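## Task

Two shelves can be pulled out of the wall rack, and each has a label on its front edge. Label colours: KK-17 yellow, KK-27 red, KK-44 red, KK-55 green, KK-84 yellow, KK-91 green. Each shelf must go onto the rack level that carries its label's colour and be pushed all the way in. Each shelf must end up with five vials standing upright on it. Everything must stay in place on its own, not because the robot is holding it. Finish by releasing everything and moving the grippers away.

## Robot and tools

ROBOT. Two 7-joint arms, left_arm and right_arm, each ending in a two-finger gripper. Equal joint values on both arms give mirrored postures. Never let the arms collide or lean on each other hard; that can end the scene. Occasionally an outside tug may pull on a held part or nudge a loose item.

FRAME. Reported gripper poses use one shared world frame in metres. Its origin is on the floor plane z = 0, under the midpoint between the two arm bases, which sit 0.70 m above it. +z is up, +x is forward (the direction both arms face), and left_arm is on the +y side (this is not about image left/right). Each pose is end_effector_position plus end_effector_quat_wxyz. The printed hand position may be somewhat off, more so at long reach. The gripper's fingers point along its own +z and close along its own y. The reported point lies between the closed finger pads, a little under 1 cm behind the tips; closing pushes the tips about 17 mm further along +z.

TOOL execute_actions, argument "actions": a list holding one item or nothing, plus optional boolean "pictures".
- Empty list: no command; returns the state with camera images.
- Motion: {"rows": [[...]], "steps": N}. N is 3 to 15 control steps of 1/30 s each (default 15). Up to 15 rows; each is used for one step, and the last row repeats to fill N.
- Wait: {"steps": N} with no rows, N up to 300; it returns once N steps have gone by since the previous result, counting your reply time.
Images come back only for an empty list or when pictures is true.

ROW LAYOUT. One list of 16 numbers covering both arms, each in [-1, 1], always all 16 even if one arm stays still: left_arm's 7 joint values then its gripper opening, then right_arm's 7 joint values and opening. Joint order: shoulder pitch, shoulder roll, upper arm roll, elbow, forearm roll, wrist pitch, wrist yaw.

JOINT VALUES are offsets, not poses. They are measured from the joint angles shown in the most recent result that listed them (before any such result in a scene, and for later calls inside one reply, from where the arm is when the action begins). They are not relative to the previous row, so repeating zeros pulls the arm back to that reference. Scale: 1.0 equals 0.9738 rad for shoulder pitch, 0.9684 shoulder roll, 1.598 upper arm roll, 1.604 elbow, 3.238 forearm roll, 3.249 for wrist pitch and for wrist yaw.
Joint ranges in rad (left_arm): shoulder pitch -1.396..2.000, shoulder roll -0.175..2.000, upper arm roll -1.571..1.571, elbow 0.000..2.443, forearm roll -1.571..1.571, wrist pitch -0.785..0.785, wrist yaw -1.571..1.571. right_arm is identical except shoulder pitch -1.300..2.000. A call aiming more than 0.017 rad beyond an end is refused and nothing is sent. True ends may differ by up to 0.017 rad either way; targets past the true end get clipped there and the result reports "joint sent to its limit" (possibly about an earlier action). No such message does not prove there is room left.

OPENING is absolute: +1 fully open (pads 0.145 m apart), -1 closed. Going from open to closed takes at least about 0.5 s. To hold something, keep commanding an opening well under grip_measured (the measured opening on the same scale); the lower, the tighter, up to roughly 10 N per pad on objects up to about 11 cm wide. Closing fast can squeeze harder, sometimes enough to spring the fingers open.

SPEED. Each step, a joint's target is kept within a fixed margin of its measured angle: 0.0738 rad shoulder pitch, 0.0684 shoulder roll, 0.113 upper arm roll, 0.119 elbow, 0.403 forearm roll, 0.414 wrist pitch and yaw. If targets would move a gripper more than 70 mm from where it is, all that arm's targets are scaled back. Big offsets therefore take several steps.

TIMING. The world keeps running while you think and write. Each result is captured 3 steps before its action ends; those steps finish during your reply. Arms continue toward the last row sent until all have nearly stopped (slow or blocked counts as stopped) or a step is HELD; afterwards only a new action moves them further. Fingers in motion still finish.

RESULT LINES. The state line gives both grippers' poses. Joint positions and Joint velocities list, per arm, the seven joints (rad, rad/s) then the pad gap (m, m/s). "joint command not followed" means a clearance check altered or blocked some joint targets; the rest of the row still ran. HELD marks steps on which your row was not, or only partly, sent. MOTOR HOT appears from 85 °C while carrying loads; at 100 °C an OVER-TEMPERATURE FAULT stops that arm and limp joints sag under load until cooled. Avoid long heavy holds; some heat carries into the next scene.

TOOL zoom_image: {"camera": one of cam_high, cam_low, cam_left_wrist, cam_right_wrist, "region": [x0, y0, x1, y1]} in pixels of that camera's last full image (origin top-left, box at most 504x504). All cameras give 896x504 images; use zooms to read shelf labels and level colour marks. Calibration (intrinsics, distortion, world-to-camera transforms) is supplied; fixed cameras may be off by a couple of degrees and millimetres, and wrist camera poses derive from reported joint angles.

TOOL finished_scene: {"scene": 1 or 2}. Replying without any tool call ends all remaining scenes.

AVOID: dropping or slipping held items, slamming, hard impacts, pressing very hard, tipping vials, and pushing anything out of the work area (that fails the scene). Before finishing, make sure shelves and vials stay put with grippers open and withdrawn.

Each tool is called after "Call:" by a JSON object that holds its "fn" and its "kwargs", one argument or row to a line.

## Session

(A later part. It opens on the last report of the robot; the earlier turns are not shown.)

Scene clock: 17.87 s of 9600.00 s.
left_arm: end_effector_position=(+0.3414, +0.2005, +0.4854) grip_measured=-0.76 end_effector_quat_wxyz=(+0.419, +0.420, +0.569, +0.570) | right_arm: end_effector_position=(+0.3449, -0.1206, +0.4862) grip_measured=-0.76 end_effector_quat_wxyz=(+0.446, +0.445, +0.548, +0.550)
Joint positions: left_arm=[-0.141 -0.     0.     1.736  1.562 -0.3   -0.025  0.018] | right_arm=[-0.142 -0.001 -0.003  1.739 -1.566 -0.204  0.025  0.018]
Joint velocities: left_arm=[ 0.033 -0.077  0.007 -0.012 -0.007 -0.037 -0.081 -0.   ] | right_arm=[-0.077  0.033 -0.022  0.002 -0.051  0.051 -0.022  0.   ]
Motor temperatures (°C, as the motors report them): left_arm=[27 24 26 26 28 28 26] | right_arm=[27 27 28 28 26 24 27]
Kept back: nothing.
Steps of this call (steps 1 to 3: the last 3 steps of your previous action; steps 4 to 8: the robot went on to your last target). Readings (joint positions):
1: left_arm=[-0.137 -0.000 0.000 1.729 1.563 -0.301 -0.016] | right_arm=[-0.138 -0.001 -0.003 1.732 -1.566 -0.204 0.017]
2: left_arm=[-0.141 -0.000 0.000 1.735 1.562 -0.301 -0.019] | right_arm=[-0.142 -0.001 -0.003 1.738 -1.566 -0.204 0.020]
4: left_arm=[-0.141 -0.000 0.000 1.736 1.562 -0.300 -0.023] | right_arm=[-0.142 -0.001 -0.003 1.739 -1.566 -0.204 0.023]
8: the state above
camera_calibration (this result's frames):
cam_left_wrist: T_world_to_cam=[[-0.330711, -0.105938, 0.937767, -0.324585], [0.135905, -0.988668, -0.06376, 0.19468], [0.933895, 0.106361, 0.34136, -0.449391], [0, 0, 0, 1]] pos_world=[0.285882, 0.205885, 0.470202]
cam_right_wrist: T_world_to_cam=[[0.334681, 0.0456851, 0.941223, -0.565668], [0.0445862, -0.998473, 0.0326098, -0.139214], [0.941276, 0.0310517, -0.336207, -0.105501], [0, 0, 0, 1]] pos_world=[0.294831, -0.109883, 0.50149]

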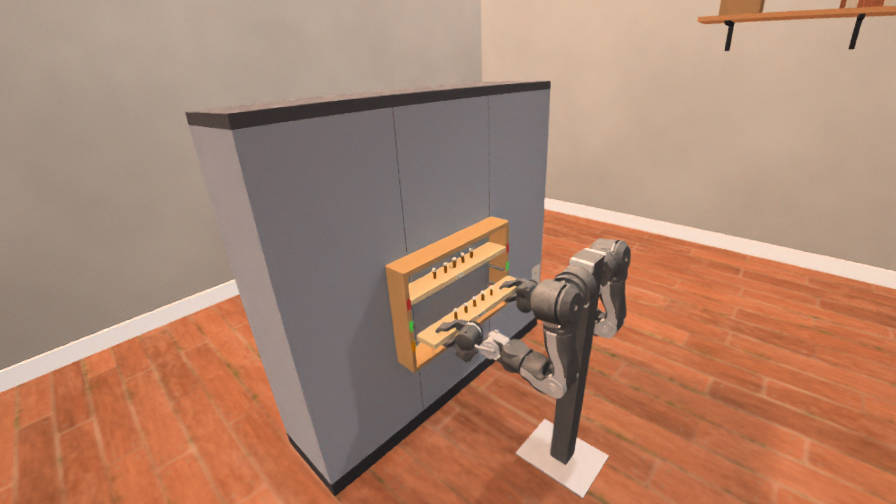

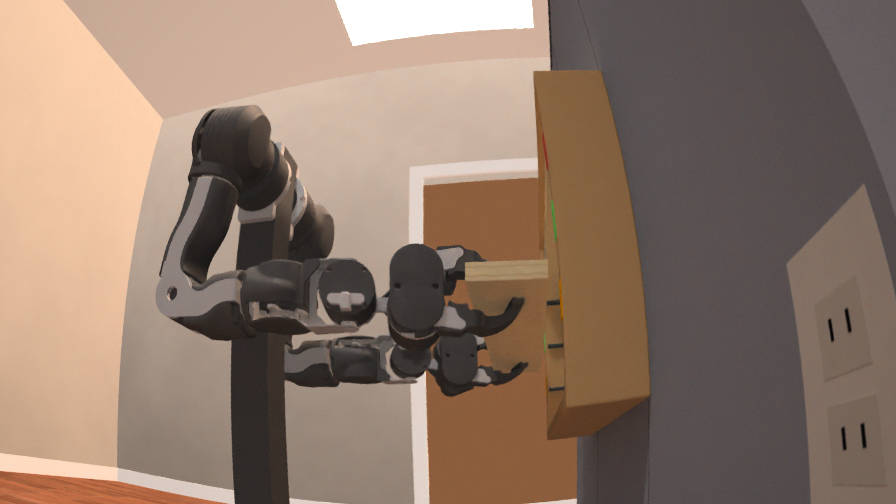

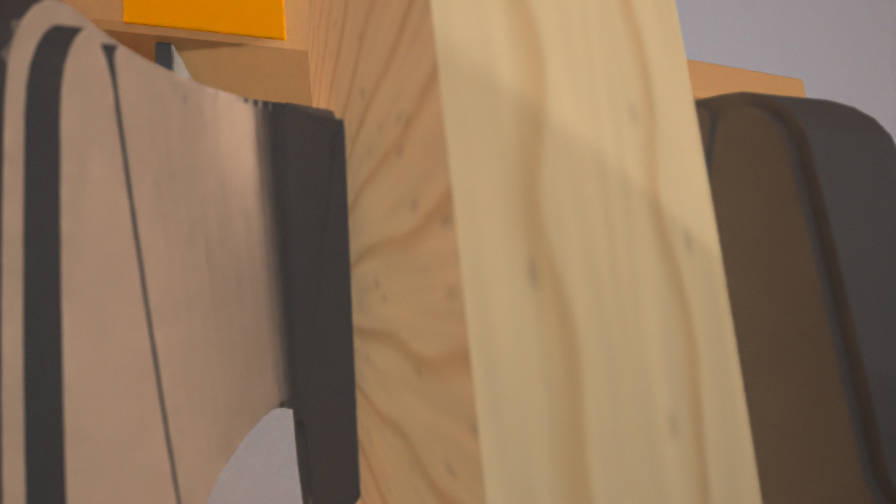

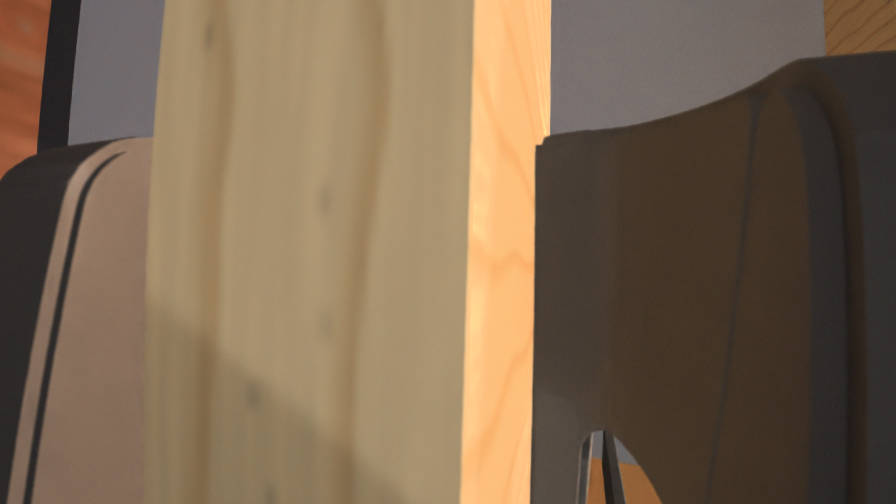

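Call:
{"fn": "execute_actions", "kwargs": {
  "actions": [
    {"rows":[[0.003,0,0,0.007,0,0,0.001,-1,0.003,0,0,0.007,0,0,-0.001,-1],[0.003,0,0,0.012,-0.001,0,-0.002,-1,0.003,0,0,0.012,0.001,0,0.002,-1],[0.003,0,0,0.02,-0.003,0,-0.006,-1,0.003,0,0,0.02,0.002,0,0.006,-1],[0.004,0,0,0.03,-0.004,0,-0.011,-1,0.004,0,0,0.03,0.003,0,0.011,-1],[0.005,0,0,0.041,-0.006,0.001,-0.017,-1,0.005,0,0,0.041,0.004,0,0.016,-1],[0.006,0,0,0.054,-0.008,0.001,-0.023,-1,0.006,0,0,0.054,0.005,0,0.022,-1],[0.008,0,0,0.068,-0.011,0.001,-0.03,-1,0.008,0,0,0.068,0.007,0.001,0.029,-1],[0.01,0,0,0.083,-0.013,0.002,-0.037,-1,0.01,0,0,0.083,0.009,0.001,0.036,-1],[0.013,0,0,0.096,-0.015,0.002,-0.043,-1,0.013,0,0,0.096,0.01,0.001,0.042,-1],[0.015,0,0,0.107,-0.017,0.002,-0.049,-1,0.015,0,0,0.107,0.011,0.002,0.047,-1],[0.017,0,0,0.118,-0.019,0.003,-0.054,-1,0.017,0,0,0.118,0.012,0.002,0.052,-1],[0.019,0,0,0.125,-0.02,0.003,-0.057,-1,0.019,0,0,0.125,0.013,0.002,0.055,-1],[0.02,0,0,0.13,-0.021,0.003,-0.06,-1,0.02,0,0,0.13,0.014,0.002,0.058,-1],[0.02,0,0,0.133,-0.022,0.003,-0.061,-1,0.02,0,0,0.133,0.014,0.002,0.059,-1]]}
  ]
}}

Call:
{"fn": "execute_actions", "kwargs": {
  "actions": [
    {"steps":8}
  ],
  "pictures": true
}}

Scene clock: 18.67 s of 9600.00 s.
left_arm: end_effector_position=(+0.3388, +0.2003, +0.5371) grip_measured=-0.76 end_effector_quat_wxyz=(+0.431, +0.408, +0.557, +0.580) | right_arm: end_effector_position=(+0.3420, -0.1202, +0.5383) grip_measured=-0.76 end_effector_quat_wxyz=(+0.458, +0.432, +0.538, +0.561)
Joint positions: left_arm=[-0.126 -0.     0.     1.93   1.506 -0.292 -0.196  0.018] | right_arm=[-0.127 -0.001 -0.003  1.934 -1.531 -0.204  0.191  0.018]
Joint velocities: left_arm=[ 0.055  0.011 -0.032  0.286 -0.139  0.037 -0.286  0.   ] | right_arm=[-0.011  0.033  0.007  0.3    0.081  0.007  0.242 -0.   ]
Motor temperatures (°C, as the motors report them): left_arm=[27 24 26 26 28 28 26] | right_arm=[27 27 28 29 26 24 27]
Steps of this call (steps 1 to 12: the robot went on to your last target; steps 13 to 24: the first 12 steps of this action). Readings (joint positions):
13: left_arm=[-0.141 -0.000 0.000 1.736 1.561 -0.300 -0.027] | right_arm=[-0.142 -0.001 -0.003 1.741 -1.566 -0.205 0.025]
14: left_arm=[-0.142 -0.000 0.000 1.741 1.561 -0.300 -0.033] | right_arm=[-0.142 -0.001 -0.003 1.747 -1.566 -0.205 0.032]
16: left_arm=[-0.142 -0.000 0.000 1.769 1.555 -0.300 -0.057] | right_arm=[-0.142 -0.001 -0.003 1.774 -1.563 -0.206 0.054]
20: left_arm=[-0.138 -0.000 0.000 1.856 1.531 -0.297 -0.127] | right_arm=[-0.138 -0.001 -0.003 1.861 -1.547 -0.206 0.124]
24: the state above

Scene clock: 18.93 s of 9600.00 s.
left_arm: end_effector_position=(+0.3385, +0.2004, +0.5375) grip_measured=-0.76 end_effector_quat_wxyz=(+0.426, +0.413, +0.561, +0.577) | right_arm: end_effector_position=(+0.3417, -0.1201, +0.5385) grip_measured=-0.76 end_effector_quat_wxyz=(+0.453, +0.436, +0.542, +0.558)
Joint positions: left_arm=[-0.124 -0.     0.     1.943  1.496 -0.291 -0.229  0.018] | right_arm=[-0.125 -0.001 -0.003  1.946 -1.523 -0.203  0.223  0.018]
Joint velocities: left_arm=[-0.011 -0.055 -0.002 -0.012 -0.022 -0.037 -0.095  0.   ] | right_arm=[-0.055 -0.055  0.007 -0.012 -0.022  0.051  0.037 -0.   ]
Motor temperatures (°C, as the motors report them): left_arm=[27 24 26 26 28 28 26] | right_arm=[27 27 28 29 26 24 27]
Kept back: nothing.
Steps of this call (steps 1 to 3: the last 3 steps of your previous action; steps 4 to 8: the robot went on to your last target). Readings (joint positions):
1: left_arm=[-0.125 -0.000 0.000 1.939 1.502 -0.292 -0.207] | right_arm=[-0.126 -0.001 -0.003 1.942 -1.527 -0.204 0.202]
2: left_arm=[-0.124 -0.000 0.000 1.943 1.499 -0.291 -0.216] | right_arm=[-0.125 -0.001 -0.003 1.946 -1.525 -0.203 0.211]
4: left_arm=[-0.124 -0.000 0.000 1.943 1.497 -0.291 -0.226] | right_arm=[-0.125 -0.001 -0.003 1.946 -1.524 -0.203 0.220]
8: the state above
camera_calibration (this result's frames):
cam_left_wrist: T_world_to_cam=[[-0.357347, -0.111377, 0.927307, -0.358665], [0.136915, -0.988385, -0.065951, 0.199045], [0.923882, 0.103395, 0.368445, -0.475011], [0, 0, 0, 1]] pos_world=[0.283434, 0.2059, 0.520736]
cam_right_wrist: T_world_to_cam=[[0.305695, 0.04495, 0.951068, -0.609364], [0.0474179, -0.998364, 0.0319442, -0.140834], [0.950948, 0.0353325, -0.307326, -0.103245], [0, 0, 0, 1]] pos_world=[0.291138, -0.109564, 0.552316]

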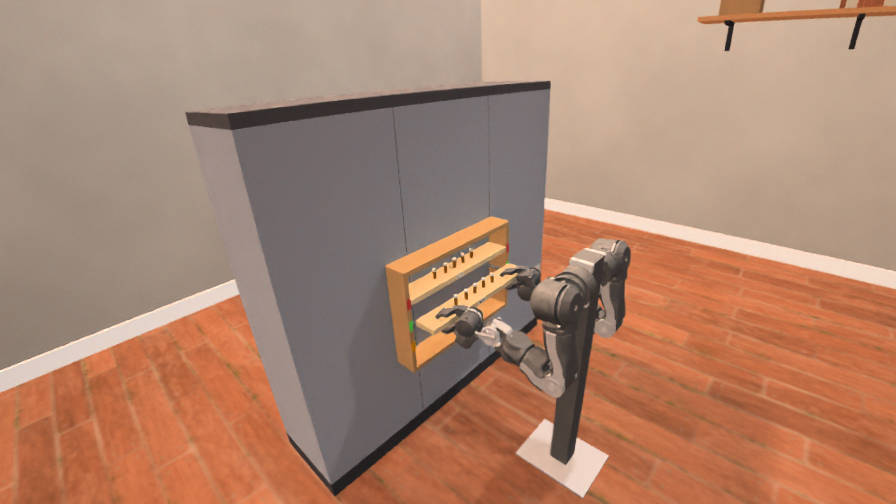

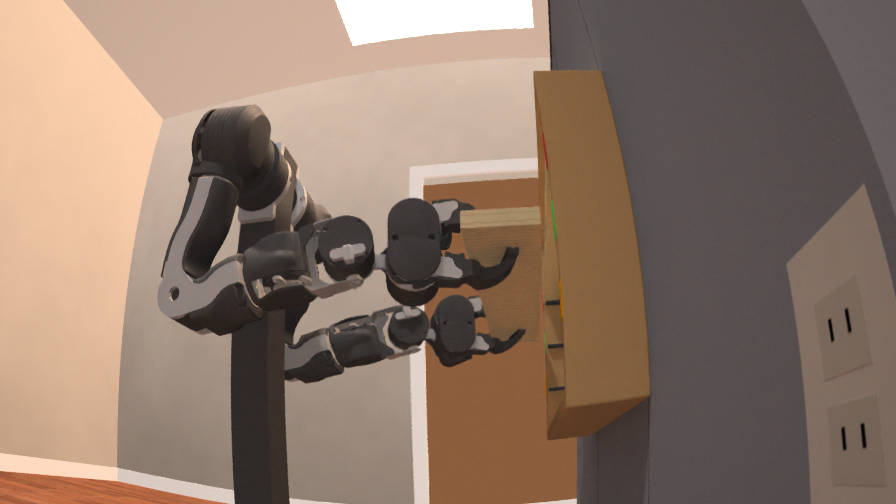

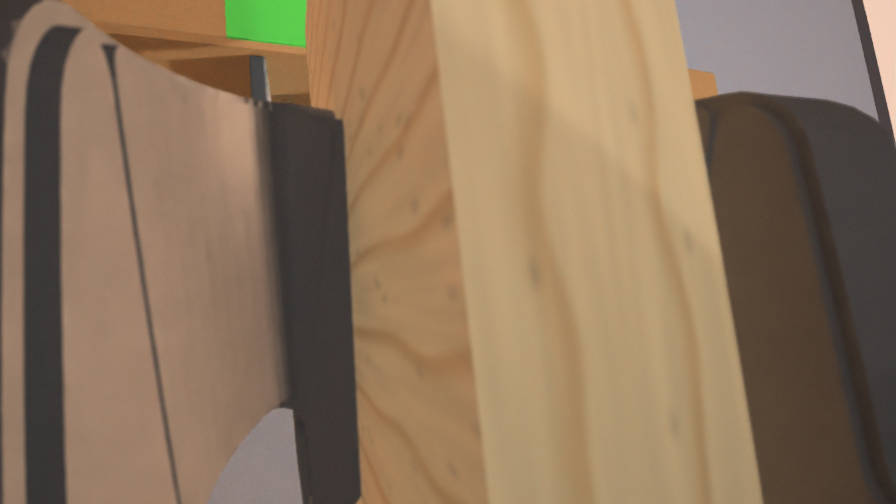

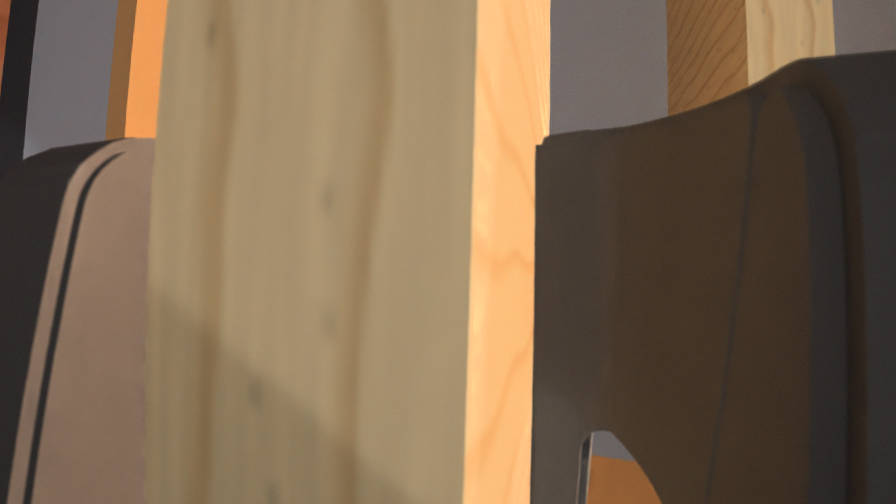

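Call:
{"fn": "execute_actions", "kwargs": {
  "actions": [
    {"rows":[[0.008,0,0,0,0,0,0.002,-1,0.008,0,0,0,0,0,-0.002,-1],[0.017,0,0,-0.006,0,0,0.003,-1,0.017,0,0,-0.006,0,0,-0.003,-1],[0.03,0,0,-0.014,0,0,0.003,-1,0.03,0,0,-0.014,0,0,-0.003,-1],[0.047,0,0,-0.025,0,0,0.004,-1,0.047,0,0,-0.025,0,0,-0.004,-1],[0.065,0,0,-0.037,0,0,0.004,-1,0.065,0,0,-0.037,0,0,-0.004,-1],[0.086,0,0,-0.05,0,0,0.005,-1,0.086,0,0,-0.05,0,0,-0.005,-1],[0.109,0,0,-0.065,0,0,0.005,-1,0.109,0,0,-0.065,0,0,-0.005,-1],[0.132,0,0,-0.08,0,0,0.006,-1,0.132,0,0,-0.08,0,0,-0.006,-1],[0.153,0,0,-0.093,0,0,0.006,-1,0.153,0,0,-0.093,0,0,-0.006,-1],[0.171,0,0,-0.105,0,0,0.007,-1,0.171,0,0,-0.105,0,0,-0.007,-1],[0.188,0,0,-0.115,0,0,0.007,-1,0.188,0,0,-0.115,0,0,-0.007,-1],[0.2,0,0,-0.123,0,0,0.008,-1,0.2,0,0,-0.123,0,0,-0.008,-1],[0.209,0,0,-0.128,0,0,0.008,-1,0.209,0,0,-0.128,0,0,-0.008,-1],[0.213,0,0,-0.131,0,0,0.008,-1,0.213,0,0,-0.131,0,0,-0.008,-1]]}
  ]
}}

Call:
{"fn": "execute_actions", "kwargs": {
  "actions": [
    {"rows":[[0.009,0,0,-0.002,0,0,0.005,-1,0.009,0,0,-0.002,0,0,-0.005,-1],[0.017,0,0,-0.009,0,0,0.006,-1,0.017,0,0,-0.009,0,0,-0.006,-1],[0.029,0,0,-0.019,0.001,0,0.008,-1,0.029,0,0,-0.019,-0.001,0,-0.008,-1],[0.045,0,0,-0.032,0.001,0,0.009,-1,0.045,0,0,-0.032,-0.001,0,-0.009,-1],[0.063,0,0,-0.047,0.002,0,0.011,-1,0.063,0,0,-0.047,-0.001,0,-0.011,-1],[0.083,0,0,-0.063,0.003,0,0.014,-1,0.083,0,0,-0.063,-0.002,0,-0.014,-1],[0.104,0,0,-0.081,0.004,-0.001,0.016,-1,0.104,0,0,-0.081,-0.003,0,-0.016,-1],[0.126,0,0,-0.099,0.004,-0.001,0.018,-1,0.126,0,0,-0.099,-0.003,0,-0.018,-1],[0.146,0,0,-0.115,0.005,-0.001,0.021,-1,0.146,0,0,-0.115,-0.004,0,-0.021,-1],[0.164,0,0,-0.13,0.006,-0.001,0.023,-1,0.164,0,0,-0.13,-0.004,0,-0.023,-1],[0.18,0,0,-0.143,0.006,-0.001,0.024,-1,0.18,0,0,-0.143,-0.004,0,-0.024,-1],[0.192,0,0,-0.153,0.007,-0.001,0.026,-1,0.192,0,0,-0.153,-0.005,0,-0.026,-1],[0.2,0,0,-0.16,0.007,-0.002,0.027,-1,0.2,0,0,-0.16,-0.005,0,-0.027,-1],[0.204,0,0,-0.163,0.007,-0.002,0.027,-1,0.204,0,0,-0.163,-0.005,0,-0.027,-1]]}
  ]
}}

Call:
{"fn": "execute_actions", "kwargs": {
  "actions": [
    {"steps":8}
  ],
  "pictures": true
}}

Scene clock: 19.93 s of 9600.00 s.
left_arm: end_effector_position=(+0.3806, +0.2005, +0.5357) grip_measured=-0.76 end_effector_quat_wxyz=(+0.427, +0.412, +0.560, +0.578) | right_arm: end_effector_position=(+0.3841, -0.1203, +0.5369) grip_measured=-0.76 end_effector_quat_wxyz=(+0.454, +0.436, +0.541, +0.558)
Joint positions: left_arm=[ 0.066 -0.     0.     1.747  1.498 -0.292 -0.221  0.018] | right_arm=[ 0.066 -0.001 -0.003  1.751 -1.525 -0.201  0.215  0.018]
Joint velocities: left_arm=[ 0.297 -0.055 -0.007 -0.315 -0.022 -0.007  0.022 -0.   ] | right_arm=[ 0.341 -0.011 -0.002 -0.31   0.11   0.051  0.022  0.   ]
Motor temperatures (°C, as the motors report them): left_arm=[27 24 26 26 28 28 26] | right_arm=[27 27 28 29 26 24 27]
Steps of this call (steps 1 to 18: the robot went on to your last target; steps 19 to 30: the first 12 steps of this action). Readings (joint positions):
19: left_arm=[-0.124 -0.000 0.000 1.943 1.497 -0.291 -0.229] | right_arm=[-0.124 -0.001 -0.003 1.946 -1.523 -0.203 0.223]
20: left_arm=[-0.118 -0.000 0.000 1.937 1.497 -0.291 -0.229] | right_arm=[-0.118 -0.001 -0.003 1.941 -1.523 -0.203 0.223]
22: left_arm=[-0.085 -0.000 0.000 1.905 1.498 -0.291 -0.229] | right_arm=[-0.086 -0.001 -0.003 1.909 -1.524 -0.203 0.223]
26: left_arm=[-0.002 -0.000 0.000 1.817 1.498 -0.291 -0.225] | right_arm=[-0.002 -0.001 -0.003 1.821 -1.525 -0.202 0.219]
30: the state above

Scene clock: 20.43 s of 9600.00 s.
left_arm: end_effector_position=(+0.4258, +0.2006, +0.5283) grip_measured=-0.76 end_effector_quat_wxyz=(+0.426, +0.413, +0.563, +0.576) | right_arm: end_effector_position=(+0.4294, -0.1210, +0.5301) grip_measured=-0.76 end_effector_quat_wxyz=(+0.455, +0.438, +0.541, +0.556)
Joint positions: left_arm=[ 0.262 -0.     0.     1.489  1.518 -0.297 -0.161  0.018] | right_arm=[ 0.262 -0.001 -0.003  1.493 -1.539 -0.199  0.155  0.018]
Joint velocities: left_arm=[ 0.231  0.033 -0.002 -0.383  0.095 -0.007  0.037 -0.   ] | right_arm=[ 0.253 -0.011  0.002 -0.359 -0.139  0.007 -0.11   0.   ]
Motor temperatures (°C, as the motors report them): left_arm=[27 24 26 26 28 28 26] | right_arm=[27 27 28 29 26 24 27]
Steps of this call (steps 1 to 3: the last 3 steps of your previous action; steps 4 to 15: the first 12 steps of this action, its rows measured from where the robot was after step 3). Readings (joint positions):
3: left_arm=[0.080 -0.000 0.000 1.733 1.498 -0.292 -0.220] | right_arm=[0.079 -0.001 -0.003 1.737 -1.525 -0.201 0.214]
4: left_arm=[0.081 -0.000 0.000 1.731 1.498 -0.292 -0.220] | right_arm=[0.080 -0.001 -0.003 1.735 -1.525 -0.201 0.214]
5: left_arm=[0.087 -0.000 0.000 1.723 1.499 -0.292 -0.218] | right_arm=[0.087 -0.001 -0.003 1.726 -1.526 -0.201 0.212]
7: left_arm=[0.116 -0.000 0.000 1.684 1.501 -0.293 -0.211] | right_arm=[0.115 -0.001 -0.003 1.688 -1.528 -0.200 0.206]
11: left_arm=[0.196 -0.000 0.000 1.577 1.510 -0.295 -0.187] | right_arm=[0.196 -0.001 -0.003 1.582 -1.533 -0.199 0.181]
15: the state above

Scene clock: 20.70 s of 9600.00 s.
left_arm: end_effector_position=(+0.4284, +0.2007, +0.5286) grip_measured=-0.76 end_effector_quat_wxyz=(+0.427, +0.411, +0.562, +0.577) | right_arm: end_effector_position=(+0.4322, -0.1210, +0.5305) grip_measured=-0.76 end_effector_quat_wxyz=(+0.456, +0.437, +0.540, +0.557)
Joint positions: left_arm=[ 0.273 -0.     0.     1.471  1.521 -0.298 -0.15   0.018] | right_arm=[ 0.274 -0.001 -0.003  1.476 -1.541 -0.199  0.145  0.018]
Joint velocities: left_arm=[-0.011  0.011  0.007 -0.007  0.007 -0.022 -0.095 -0.   ] | right_arm=[-0.011 -0.077 -0.017 -0.002 -0.095  0.007 -0.037  0.   ]
Motor temperatures (°C, as the motors report them): left_arm=[27 24 26 26 28 28 26] | right_arm=[27 27 28 29 26 24 27]
Kept back: nothing.
Steps of this call (steps 1 to 3: the last 3 steps of your previous action; steps 4 to 8: the robot went on to your last target). Readings (joint positions):
1: left_arm=[0.270 -0.000 0.000 1.477 1.519 -0.298 -0.156] | right_arm=[0.270 -0.001 -0.003 1.482 -1.540 -0.199 0.150]
2: left_arm=[0.273 -0.000 0.000 1.472 1.520 -0.298 -0.153] | right_arm=[0.274 -0.001 -0.003 1.476 -1.541 -0.199 0.148]
4: left_arm=[0.273 -0.000 0.000 1.471 1.521 -0.298 -0.151] | right_arm=[0.274 -0.001 -0.003 1.476 -1.541 -0.199 0.146]
8: the state above
camera_calibration (this result's frames):
cam_left_wrist: T_world_to_cam=[[-0.359197, -0.109542, 0.926811, -0.317516], [0.139209, -0.988266, -0.0628538, 0.183803], [0.922821, 0.106444, 0.370231, -0.555953], [0, 0, 0, 1]] pos_world=[0.373408, 0.206042, 0.511661]
cam_right_wrist: T_world_to_cam=[[0.301877, 0.0444101, 0.952312, -0.62842], [0.0404709, -0.998611, 0.0337402, -0.143815], [0.952488, 0.0283556, -0.303255, -0.195363], [0, 0, 0, 1]] pos_world=[0.381606, -0.110168, 0.54406]

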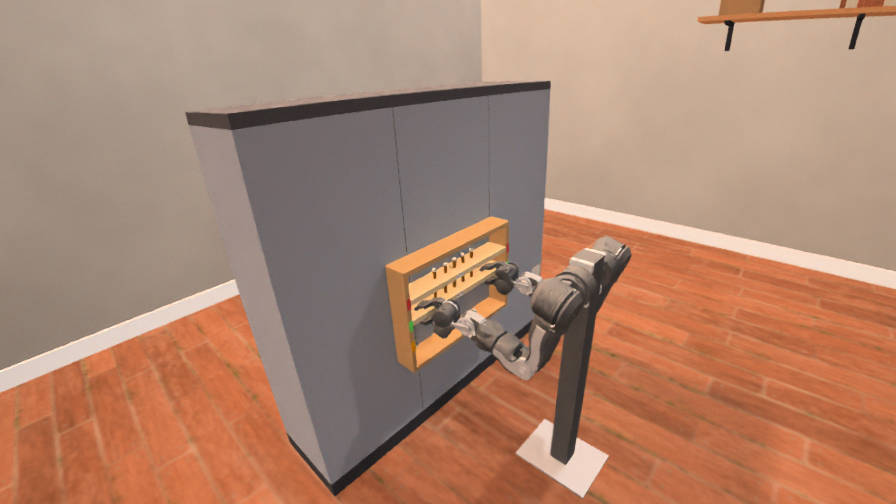

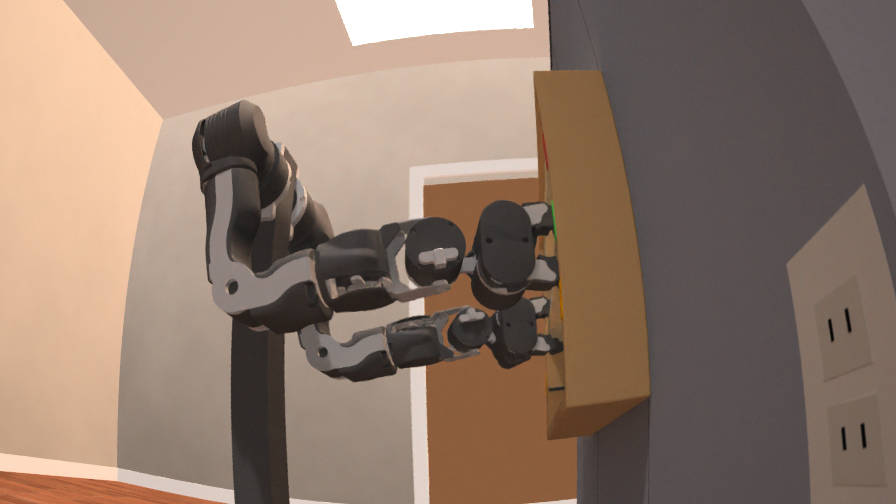

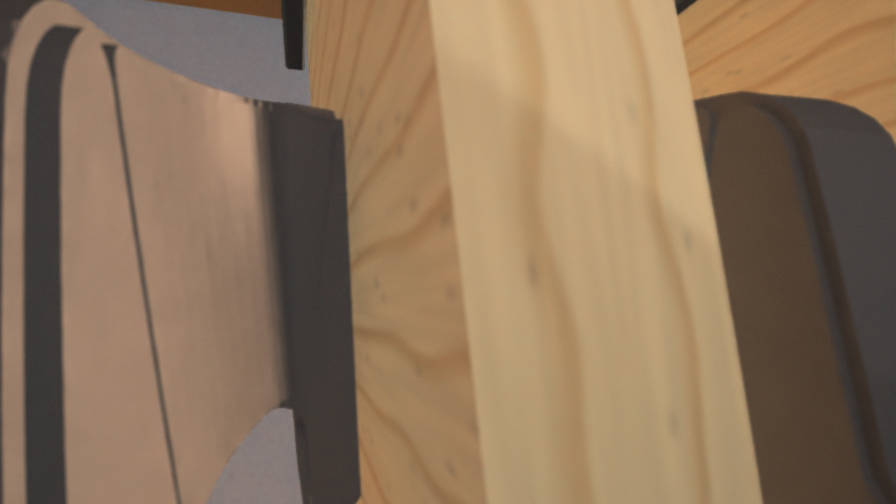

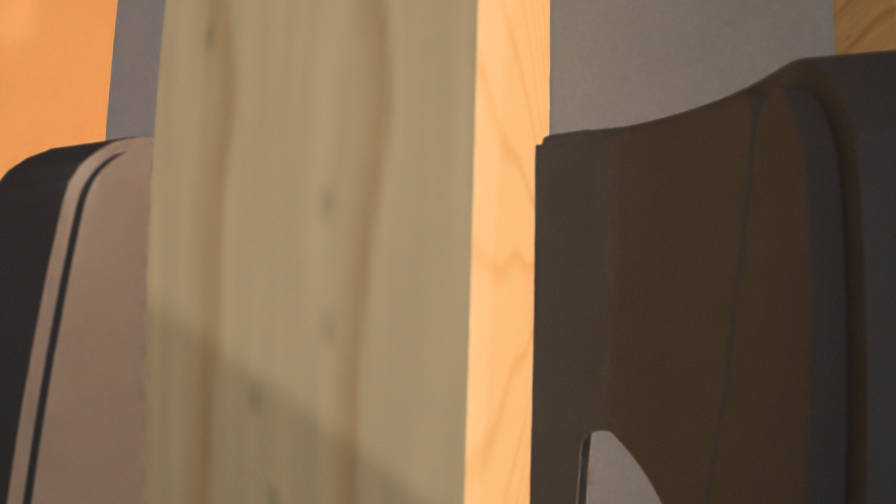

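Call:
{"fn": "execute_actions", "kwargs": {
  "actions": [
    {"rows":[[0.006,0,0,-0.003,0,0,0.003,-1,0.006,0,0,-0.003,0,0,-0.003,-1],[0.009,0,0,-0.006,0,0,0.002,-1,0.009,0,0,-0.006,0,0,-0.002,-1],[0.011,0,0,-0.009,0,0,0.001,-1,0.011,0,0,-0.009,0,0,-0.001,-1],[0.011,0,0,-0.009,0,0,0,-1,0.011,0,0,-0.009,0,0,0,-1],[0.011,0,0,-0.009,0,0,0,-1,0.011,0,0,-0.009,0,0,0,-1],[0.011,0,0,-0.009,0,0,0,-0.8,0.011,0,0,-0.009,0,0,0,-0.8],[0.011,0,0,-0.009,0,0,0,-0.75,0.011,0,0,-0.009,0,0,0,-0.75],[0.011,0,0,-0.009,0,0,0,-0.72,0.011,0,0,-0.009,0,0,0,-0.72],[0.011,0,0,-0.009,0,0,0,-0.68,0.011,0,0,-0.009,0,0,0,-0.68],[0.011,0,0,-0.009,0,0,0,-0.62,0.011,0,0,-0.009,0,0,0,-0.62],[0.011,0,0,-0.009,0,0,0,-0.52,0.011,0,0,-0.009,0,0,0,-0.52]]}
  ]
}}

Call:
{"fn": "execute_actions", "kwargs": {
  "actions": [
    {"rows":[[-0.015,0,0,0.012,0,0,-0.002,-0.52,-0.015,0,0,0.012,0,0,0.002,-0.52],[-0.04,0,0,0.031,0,0,-0.005,-0.52,-0.04,0,0,0.031,0,0,0.005,-0.52],[-0.07,0,0,0.054,0,0,-0.008,-0.52,-0.07,0,0,0.054,0,0,0.008,-0.52],[-0.1,0,0,0.077,0,0,-0.011,-0.52,-0.1,0,0,0.077,0,0,0.011,-0.52],[-0.13,0,0,0.099,0,0,-0.013,-0.52,-0.13,0,0,0.099,0,0,0.013,-0.52],[-0.16,0,0,0.121,0,0,-0.016,-0.52,-0.16,0,0,0.121,0,0,0.016,-0.52],[-0.19,0,0,0.142,0,0,-0.018,-0.52,-0.19,0,0,0.142,0,0,0.018,-0.52],[-0.22,0,0,0.162,0,0,-0.02,-0.52,-0.22,0,0,0.162,0,0,0.02,-0.52],[-0.25,0,0,0.182,0,0,-0.022,-0.52,-0.25,0,0,0.182,0,0,0.022,-0.52],[-0.28,0,0,0.202,0,0,-0.023,-0.52,-0.28,0,0,0.202,0,0,0.023,-0.52],[-0.31,0,0,0.221,0,0,-0.024,-0.52,-0.31,0,0,0.221,0,0,0.024,-0.52],[-0.33,0,0,0.233,0,0,-0.024,-0.52,-0.33,0,0,0.233,0,0,0.024,-0.52],[-0.338,0,0,0.238,0,0,-0.024,-0.52,-0.338,0,0,0.238,0,0,0.024,-0.52]]}
  ]
}}

Call:
{"fn": "execute_actions", "kwargs": {
  "actions": [
    {"rows":[[0.005,0,0,0.015,-0.004,0,-0.012,-0.52,0.005,0,0,0.015,0.003,0,0.012,-0.52],[0.015,0,0,0.035,-0.008,0.003,-0.026,-0.52,0.015,0,0,0.035,0.006,0.002,0.026,-0.52],[0.03,0,0,0.055,-0.013,0.005,-0.042,-0.52,0.03,0,0,0.055,0.009,0.003,0.042,-0.52],[0.05,0,0,0.075,-0.018,0.007,-0.058,-0.52,0.05,0,0,0.075,0.012,0.005,0.058,-0.52],[0.075,0,0,0.092,-0.023,0.01,-0.074,-0.52,0.075,0,0,0.092,0.016,0.006,0.073,-0.52],[0.1,0,0,0.107,-0.028,0.012,-0.089,-0.52,0.1,0,0,0.107,0.019,0.007,0.088,-0.52],[0.125,0,0,0.118,-0.032,0.014,-0.102,-0.52,0.125,0,0,0.118,0.022,0.009,0.1,-0.52],[0.148,0,0,0.126,-0.036,0.015,-0.113,-0.52,0.148,0,0,0.126,0.024,0.01,0.111,-0.52],[0.166,0,0,0.13,-0.038,0.016,-0.12,-0.52,0.166,0,0,0.13,0.026,0.01,0.118,-0.52],[0.177,0,0,0.13,-0.039,0.017,-0.123,-0.52,0.177,0,0,0.13,0.027,0.011,0.121,-0.52]]}
  ]
}}

Call:
{"fn": "execute_actions", "kwargs": {
  "actions": [
    {"steps":8}
  ],
  "pictures": true
}}

Scene clock: 21.70 s of 9600.00 s.
left_arm: end_effector_position=(+0.4305, +0.2010, +0.5286) grip_measured=-0.52 end_effector_quat_wxyz=(+0.426, +0.411, +0.563, +0.577) | right_arm: end_effector_position=(+0.4344, -0.1210, +0.5305) grip_measured=-0.52 end_effector_quat_wxyz=(+0.456, +0.437, +0.541, +0.556)
Joint positions: left_arm=[ 0.283 -0.001  0.     1.46   1.521 -0.301 -0.149  0.036] | right_arm=[ 0.284 -0.001 -0.003  1.464 -1.542 -0.199  0.146  0.036]
Joint velocities: left_arm=[-0.011 -0.011  0.002 -0.017  0.022 -0.007 -0.066  0.   ] | right_arm=[ 0.033  0.011  0.017  0.002 -0.037  0.037 -0.037  0.   ]
Motor temperatures (°C, as the motors report them): left_arm=[27 24 26 26 28 28 26] | right_arm=[27 27 28 29 26 24 27]
Steps of this call (steps 1 to 18: the robot went on to your last target; steps 19 to 30: the first 12 steps of this action). Readings (joint positions):
19: left_arm=[0.274 -0.000 0.000 1.469 1.521 -0.298 -0.150] | right_arm=[0.274 -0.001 -0.003 1.474 -1.541 -0.199 0.145]
20: left_arm=[0.275 -0.000 0.000 1.465 1.521 -0.299 -0.150] | right_arm=[0.276 -0.001 -0.003 1.468 -1.541 -0.199 0.145]
22: left_arm=[0.276 -0.001 0.000 1.462 1.521 -0.301 -0.149] | right_arm=[0.278 -0.001 -0.003 1.464 -1.542 -0.199 0.145]
26: left_arm=[0.281 -0.001 0.000 1.460 1.521 -0.301 -0.149] | right_arm=[0.281 -0.001 -0.003 1.464 -1.542 -0.199 0.146]
30: the state above

Scene clock: 22.20 s of 9600.00 s.
left_arm: end_effector_position=(+0.3581, +0.2009, +0.5255) grip_measured=-0.52 end_effector_quat_wxyz=(+0.425, +0.412, +0.573, +0.567) | right_arm: end_effector_position=(+0.3620, -0.1212, +0.5282) grip_measured=-0.52 end_effector_quat_wxyz=(+0.454, +0.440, +0.548, +0.548)
Joint positions: left_arm=[-0.041 -0.001  0.     1.83   1.522 -0.3   -0.218  0.036] | right_arm=[-0.04  -0.001 -0.003  1.835 -1.542 -0.199  0.214  0.036]
Joint velocities: left_arm=[-0.451 -0.033 -0.017  0.418 -0.037 -0.007 -0.007 -0.   ] | right_arm=[-0.516  0.011  0.012  0.442 -0.051  0.051  0.095  0.   ]
Motor temperatures (°C, as the motors report them): left_arm=[27 24 26 26 28 28 26] | right_arm=[27 27 28 29 26 24 27]
Steps of this call (steps 1 to 3: the last 3 steps of your previous action; steps 4 to 15: the first 12 steps of this action, its rows measured from where the robot was after step 3). Readings (joint positions):
3: left_arm=[0.283 -0.001 0.000 1.460 1.521 -0.301 -0.149] | right_arm=[0.284 -0.001 -0.003 1.464 -1.542 -0.199 0.146]
4: left_arm=[0.276 -0.001 0.000 1.470 1.521 -0.301 -0.151] | right_arm=[0.278 -0.001 -0.003 1.474 -1.542 -0.199 0.147]
5: left_arm=[0.254 -0.001 0.000 1.501 1.521 -0.300 -0.155] | right_arm=[0.256 -0.001 -0.003 1.506 -1.542 -0.199 0.150]
7: left_arm=[0.187 -0.001 0.000 1.578 1.521 -0.300 -0.168] | right_arm=[0.189 -0.001 -0.003 1.584 -1.542 -0.199 0.163]
11: left_arm=[0.071 -0.001 0.000 1.713 1.522 -0.300 -0.200] | right_arm=[0.072 -0.001 -0.003 1.718 -1.542 -0.199 0.196]
15: the state above

Scene clock: 22.70 s of 9600.00 s.
left_arm: end_effector_position=(+0.3623, +0.2007, +0.6052) grip_measured=-0.52 end_effector_quat_wxyz=(+0.424, +0.414, +0.565, +0.574) | right_arm: end_effector_position=(+0.3656, -0.1211, +0.6075) grip_measured=-0.52 end_effector_quat_wxyz=(+0.453, +0.440, +0.543, +0.554)
Joint positions: left_arm=[ 0.128 -0.001  0.     2.046  1.398 -0.249 -0.606  0.036] | right_arm=[ 0.129 -0.001 -0.003  2.052 -1.457 -0.167  0.595  0.036]
Joint velocities: left_arm=[-0.077  0.011  0.012 -0.007 -0.11   0.037 -0.227 -0.   ] | right_arm=[-0.033  0.011 -0.002  0.007  0.051 -0.007  0.227 -0.   ]
Motor temperatures (°C, as the motors report them): left_arm=[27 24 26 26 28 28 26] | right_arm=[27 27 28 29 26 24 27]
Steps of this call (steps 1 to 3: the last 3 steps of your previous action; steps 4 to 15: the first 12 steps of this action, its rows measured from where the robot was after step 3). Readings (joint positions):
3: left_arm=[-0.047 -0.001 0.000 1.838 1.522 -0.300 -0.221] | right_arm=[-0.047 -0.001 -0.003 1.843 -1.542 -0.199 0.218]
4: left_arm=[-0.047 -0.001 0.000 1.848 1.517 -0.300 -0.238] | right_arm=[-0.046 -0.001 -0.003 1.854 -1.539 -0.199 0.234]
5: left_arm=[-0.044 -0.001 0.000 1.876 1.509 -0.297 -0.270] | right_arm=[-0.043 -0.001 -0.003 1.882 -1.533 -0.198 0.265]
7: left_arm=[-0.005 -0.001 0.000 1.948 1.483 -0.288 -0.354] | right_arm=[-0.005 -0.001 -0.003 1.955 -1.516 -0.191 0.349]
11: left_arm=[0.098 -0.001 0.000 2.040 1.421 -0.260 -0.530] | right_arm=[0.099 -0.001 -0.003 2.045 -1.475 -0.174 0.520]
15: the state above

Scene clock: 22.97 s of 9600.00 s.
left_arm: end_effector_position=(+0.3621, +0.2007, +0.6030) grip_measured=-0.52 end_effector_quat_wxyz=(+0.421, +0.417, +0.568, +0.571) | right_arm: end_effector_position=(+0.3654, -0.1211, +0.6052) grip_measured=-0.52 end_effector_quat_wxyz=(+0.450, +0.443, +0.545, +0.551)
Joint positions: left_arm=[ 0.126 -0.001  0.     2.046  1.397 -0.248 -0.616  0.036] | right_arm=[ 0.127 -0.001 -0.003  2.052 -1.456 -0.166  0.605  0.036]
Joint velocities: left_arm=[ 0.077  0.033 -0.017  0.002 -0.022 -0.051  0.066 -0.   ] | right_arm=[ 0.011 -0.033  0.007  0.002 -0.007 -0.037  0.007 -0.   ]
Motor temperatures (°C, as the motors report them): left_arm=[27 24 26 26 28 28 26] | right_arm=[27 27 28 29 26 24 27]
Kept back: nothing.
Steps of this call (steps 1 to 3: the last 3 steps of your previous action; steps 4 to 8: the robot went on to your last target). Readings (joint positions):
1: left_arm=[0.126 -0.001 0.000 2.046 1.398 -0.249 -0.611] | right_arm=[0.127 -0.001 -0.003 2.052 -1.457 -0.167 0.600]
2: left_arm=[0.126 -0.001 0.000 2.046 1.397 -0.248 -0.614] | right_arm=[0.127 -0.001 -0.003 2.052 -1.457 -0.167 0.603]
4: left_arm=[0.126 -0.001 0.000 2.046 1.397 -0.248 -0.615] | right_arm=[0.127 -0.001 -0.003 2.052 -1.456 -0.166 0.604]
8: the state above
camera_calibration (this result's frames):
cam_left_wrist: T_world_to_cam=[[-0.337128, -0.10591, 0.935483, -0.424314], [0.137336, -0.988555, -0.0624255, 0.19815], [0.931388, 0.10743, 0.347815, -0.512103], [0, 0, 0, 1]] pos_world=[0.306705, 0.205959, 0.587425]
cam_right_wrist: T_world_to_cam=[[0.324536, 0.0445794, 0.944822, -0.683128], [0.0415567, -0.998596, 0.0328423, -0.14359], [0.94496, 0.0286051, -0.325933, -0.092576], [0, 0, 0, 1]] pos_world=[0.315147, -0.110287, 0.619977]

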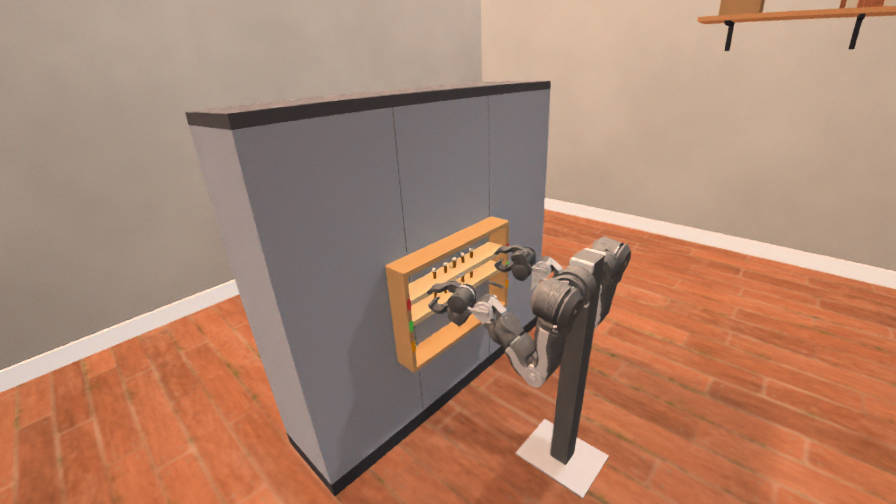

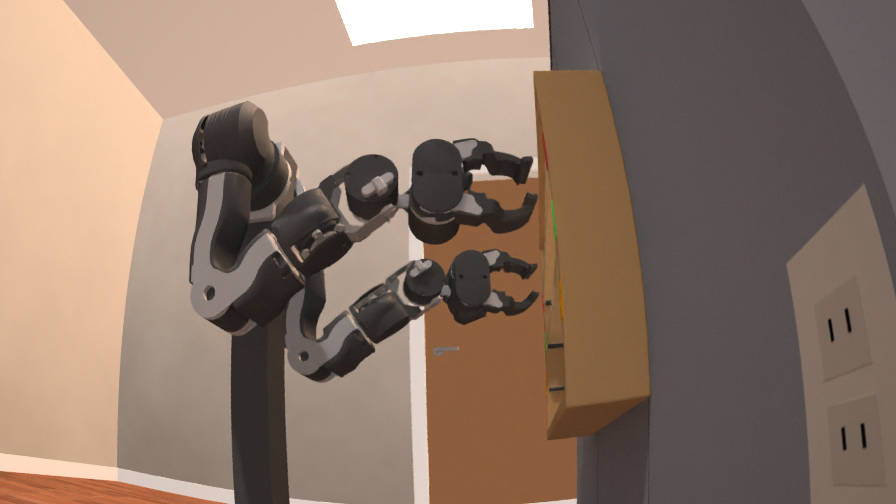

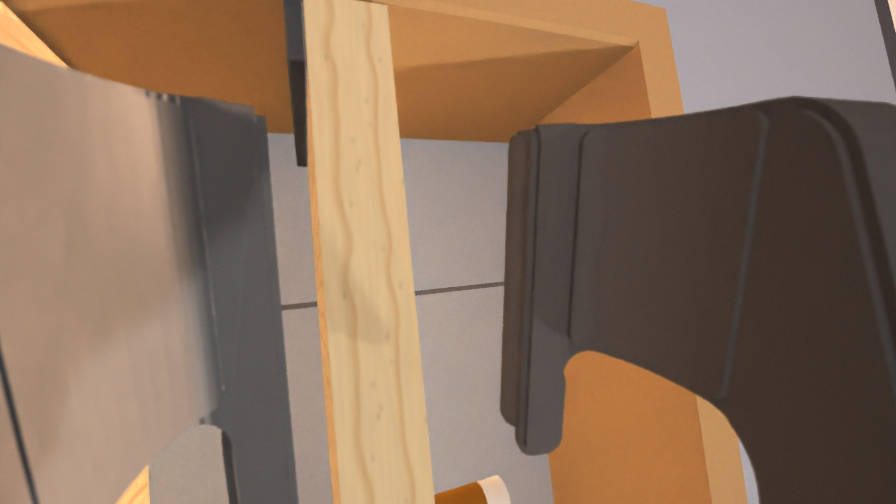

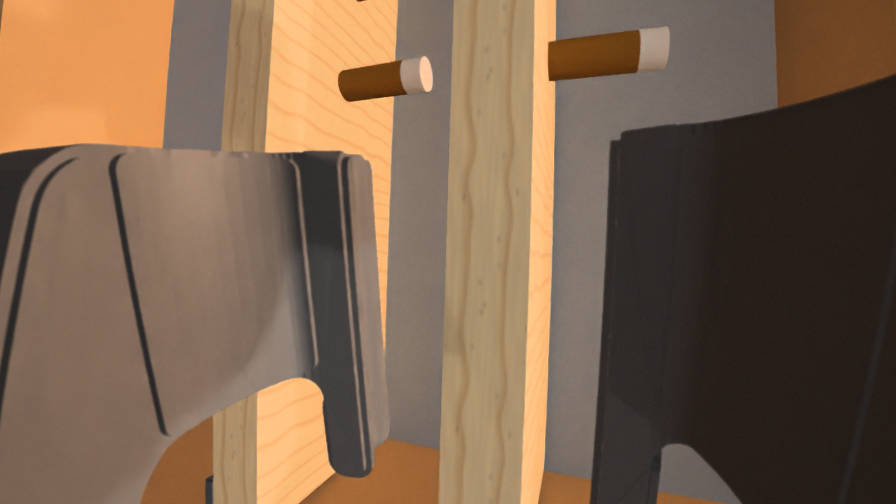

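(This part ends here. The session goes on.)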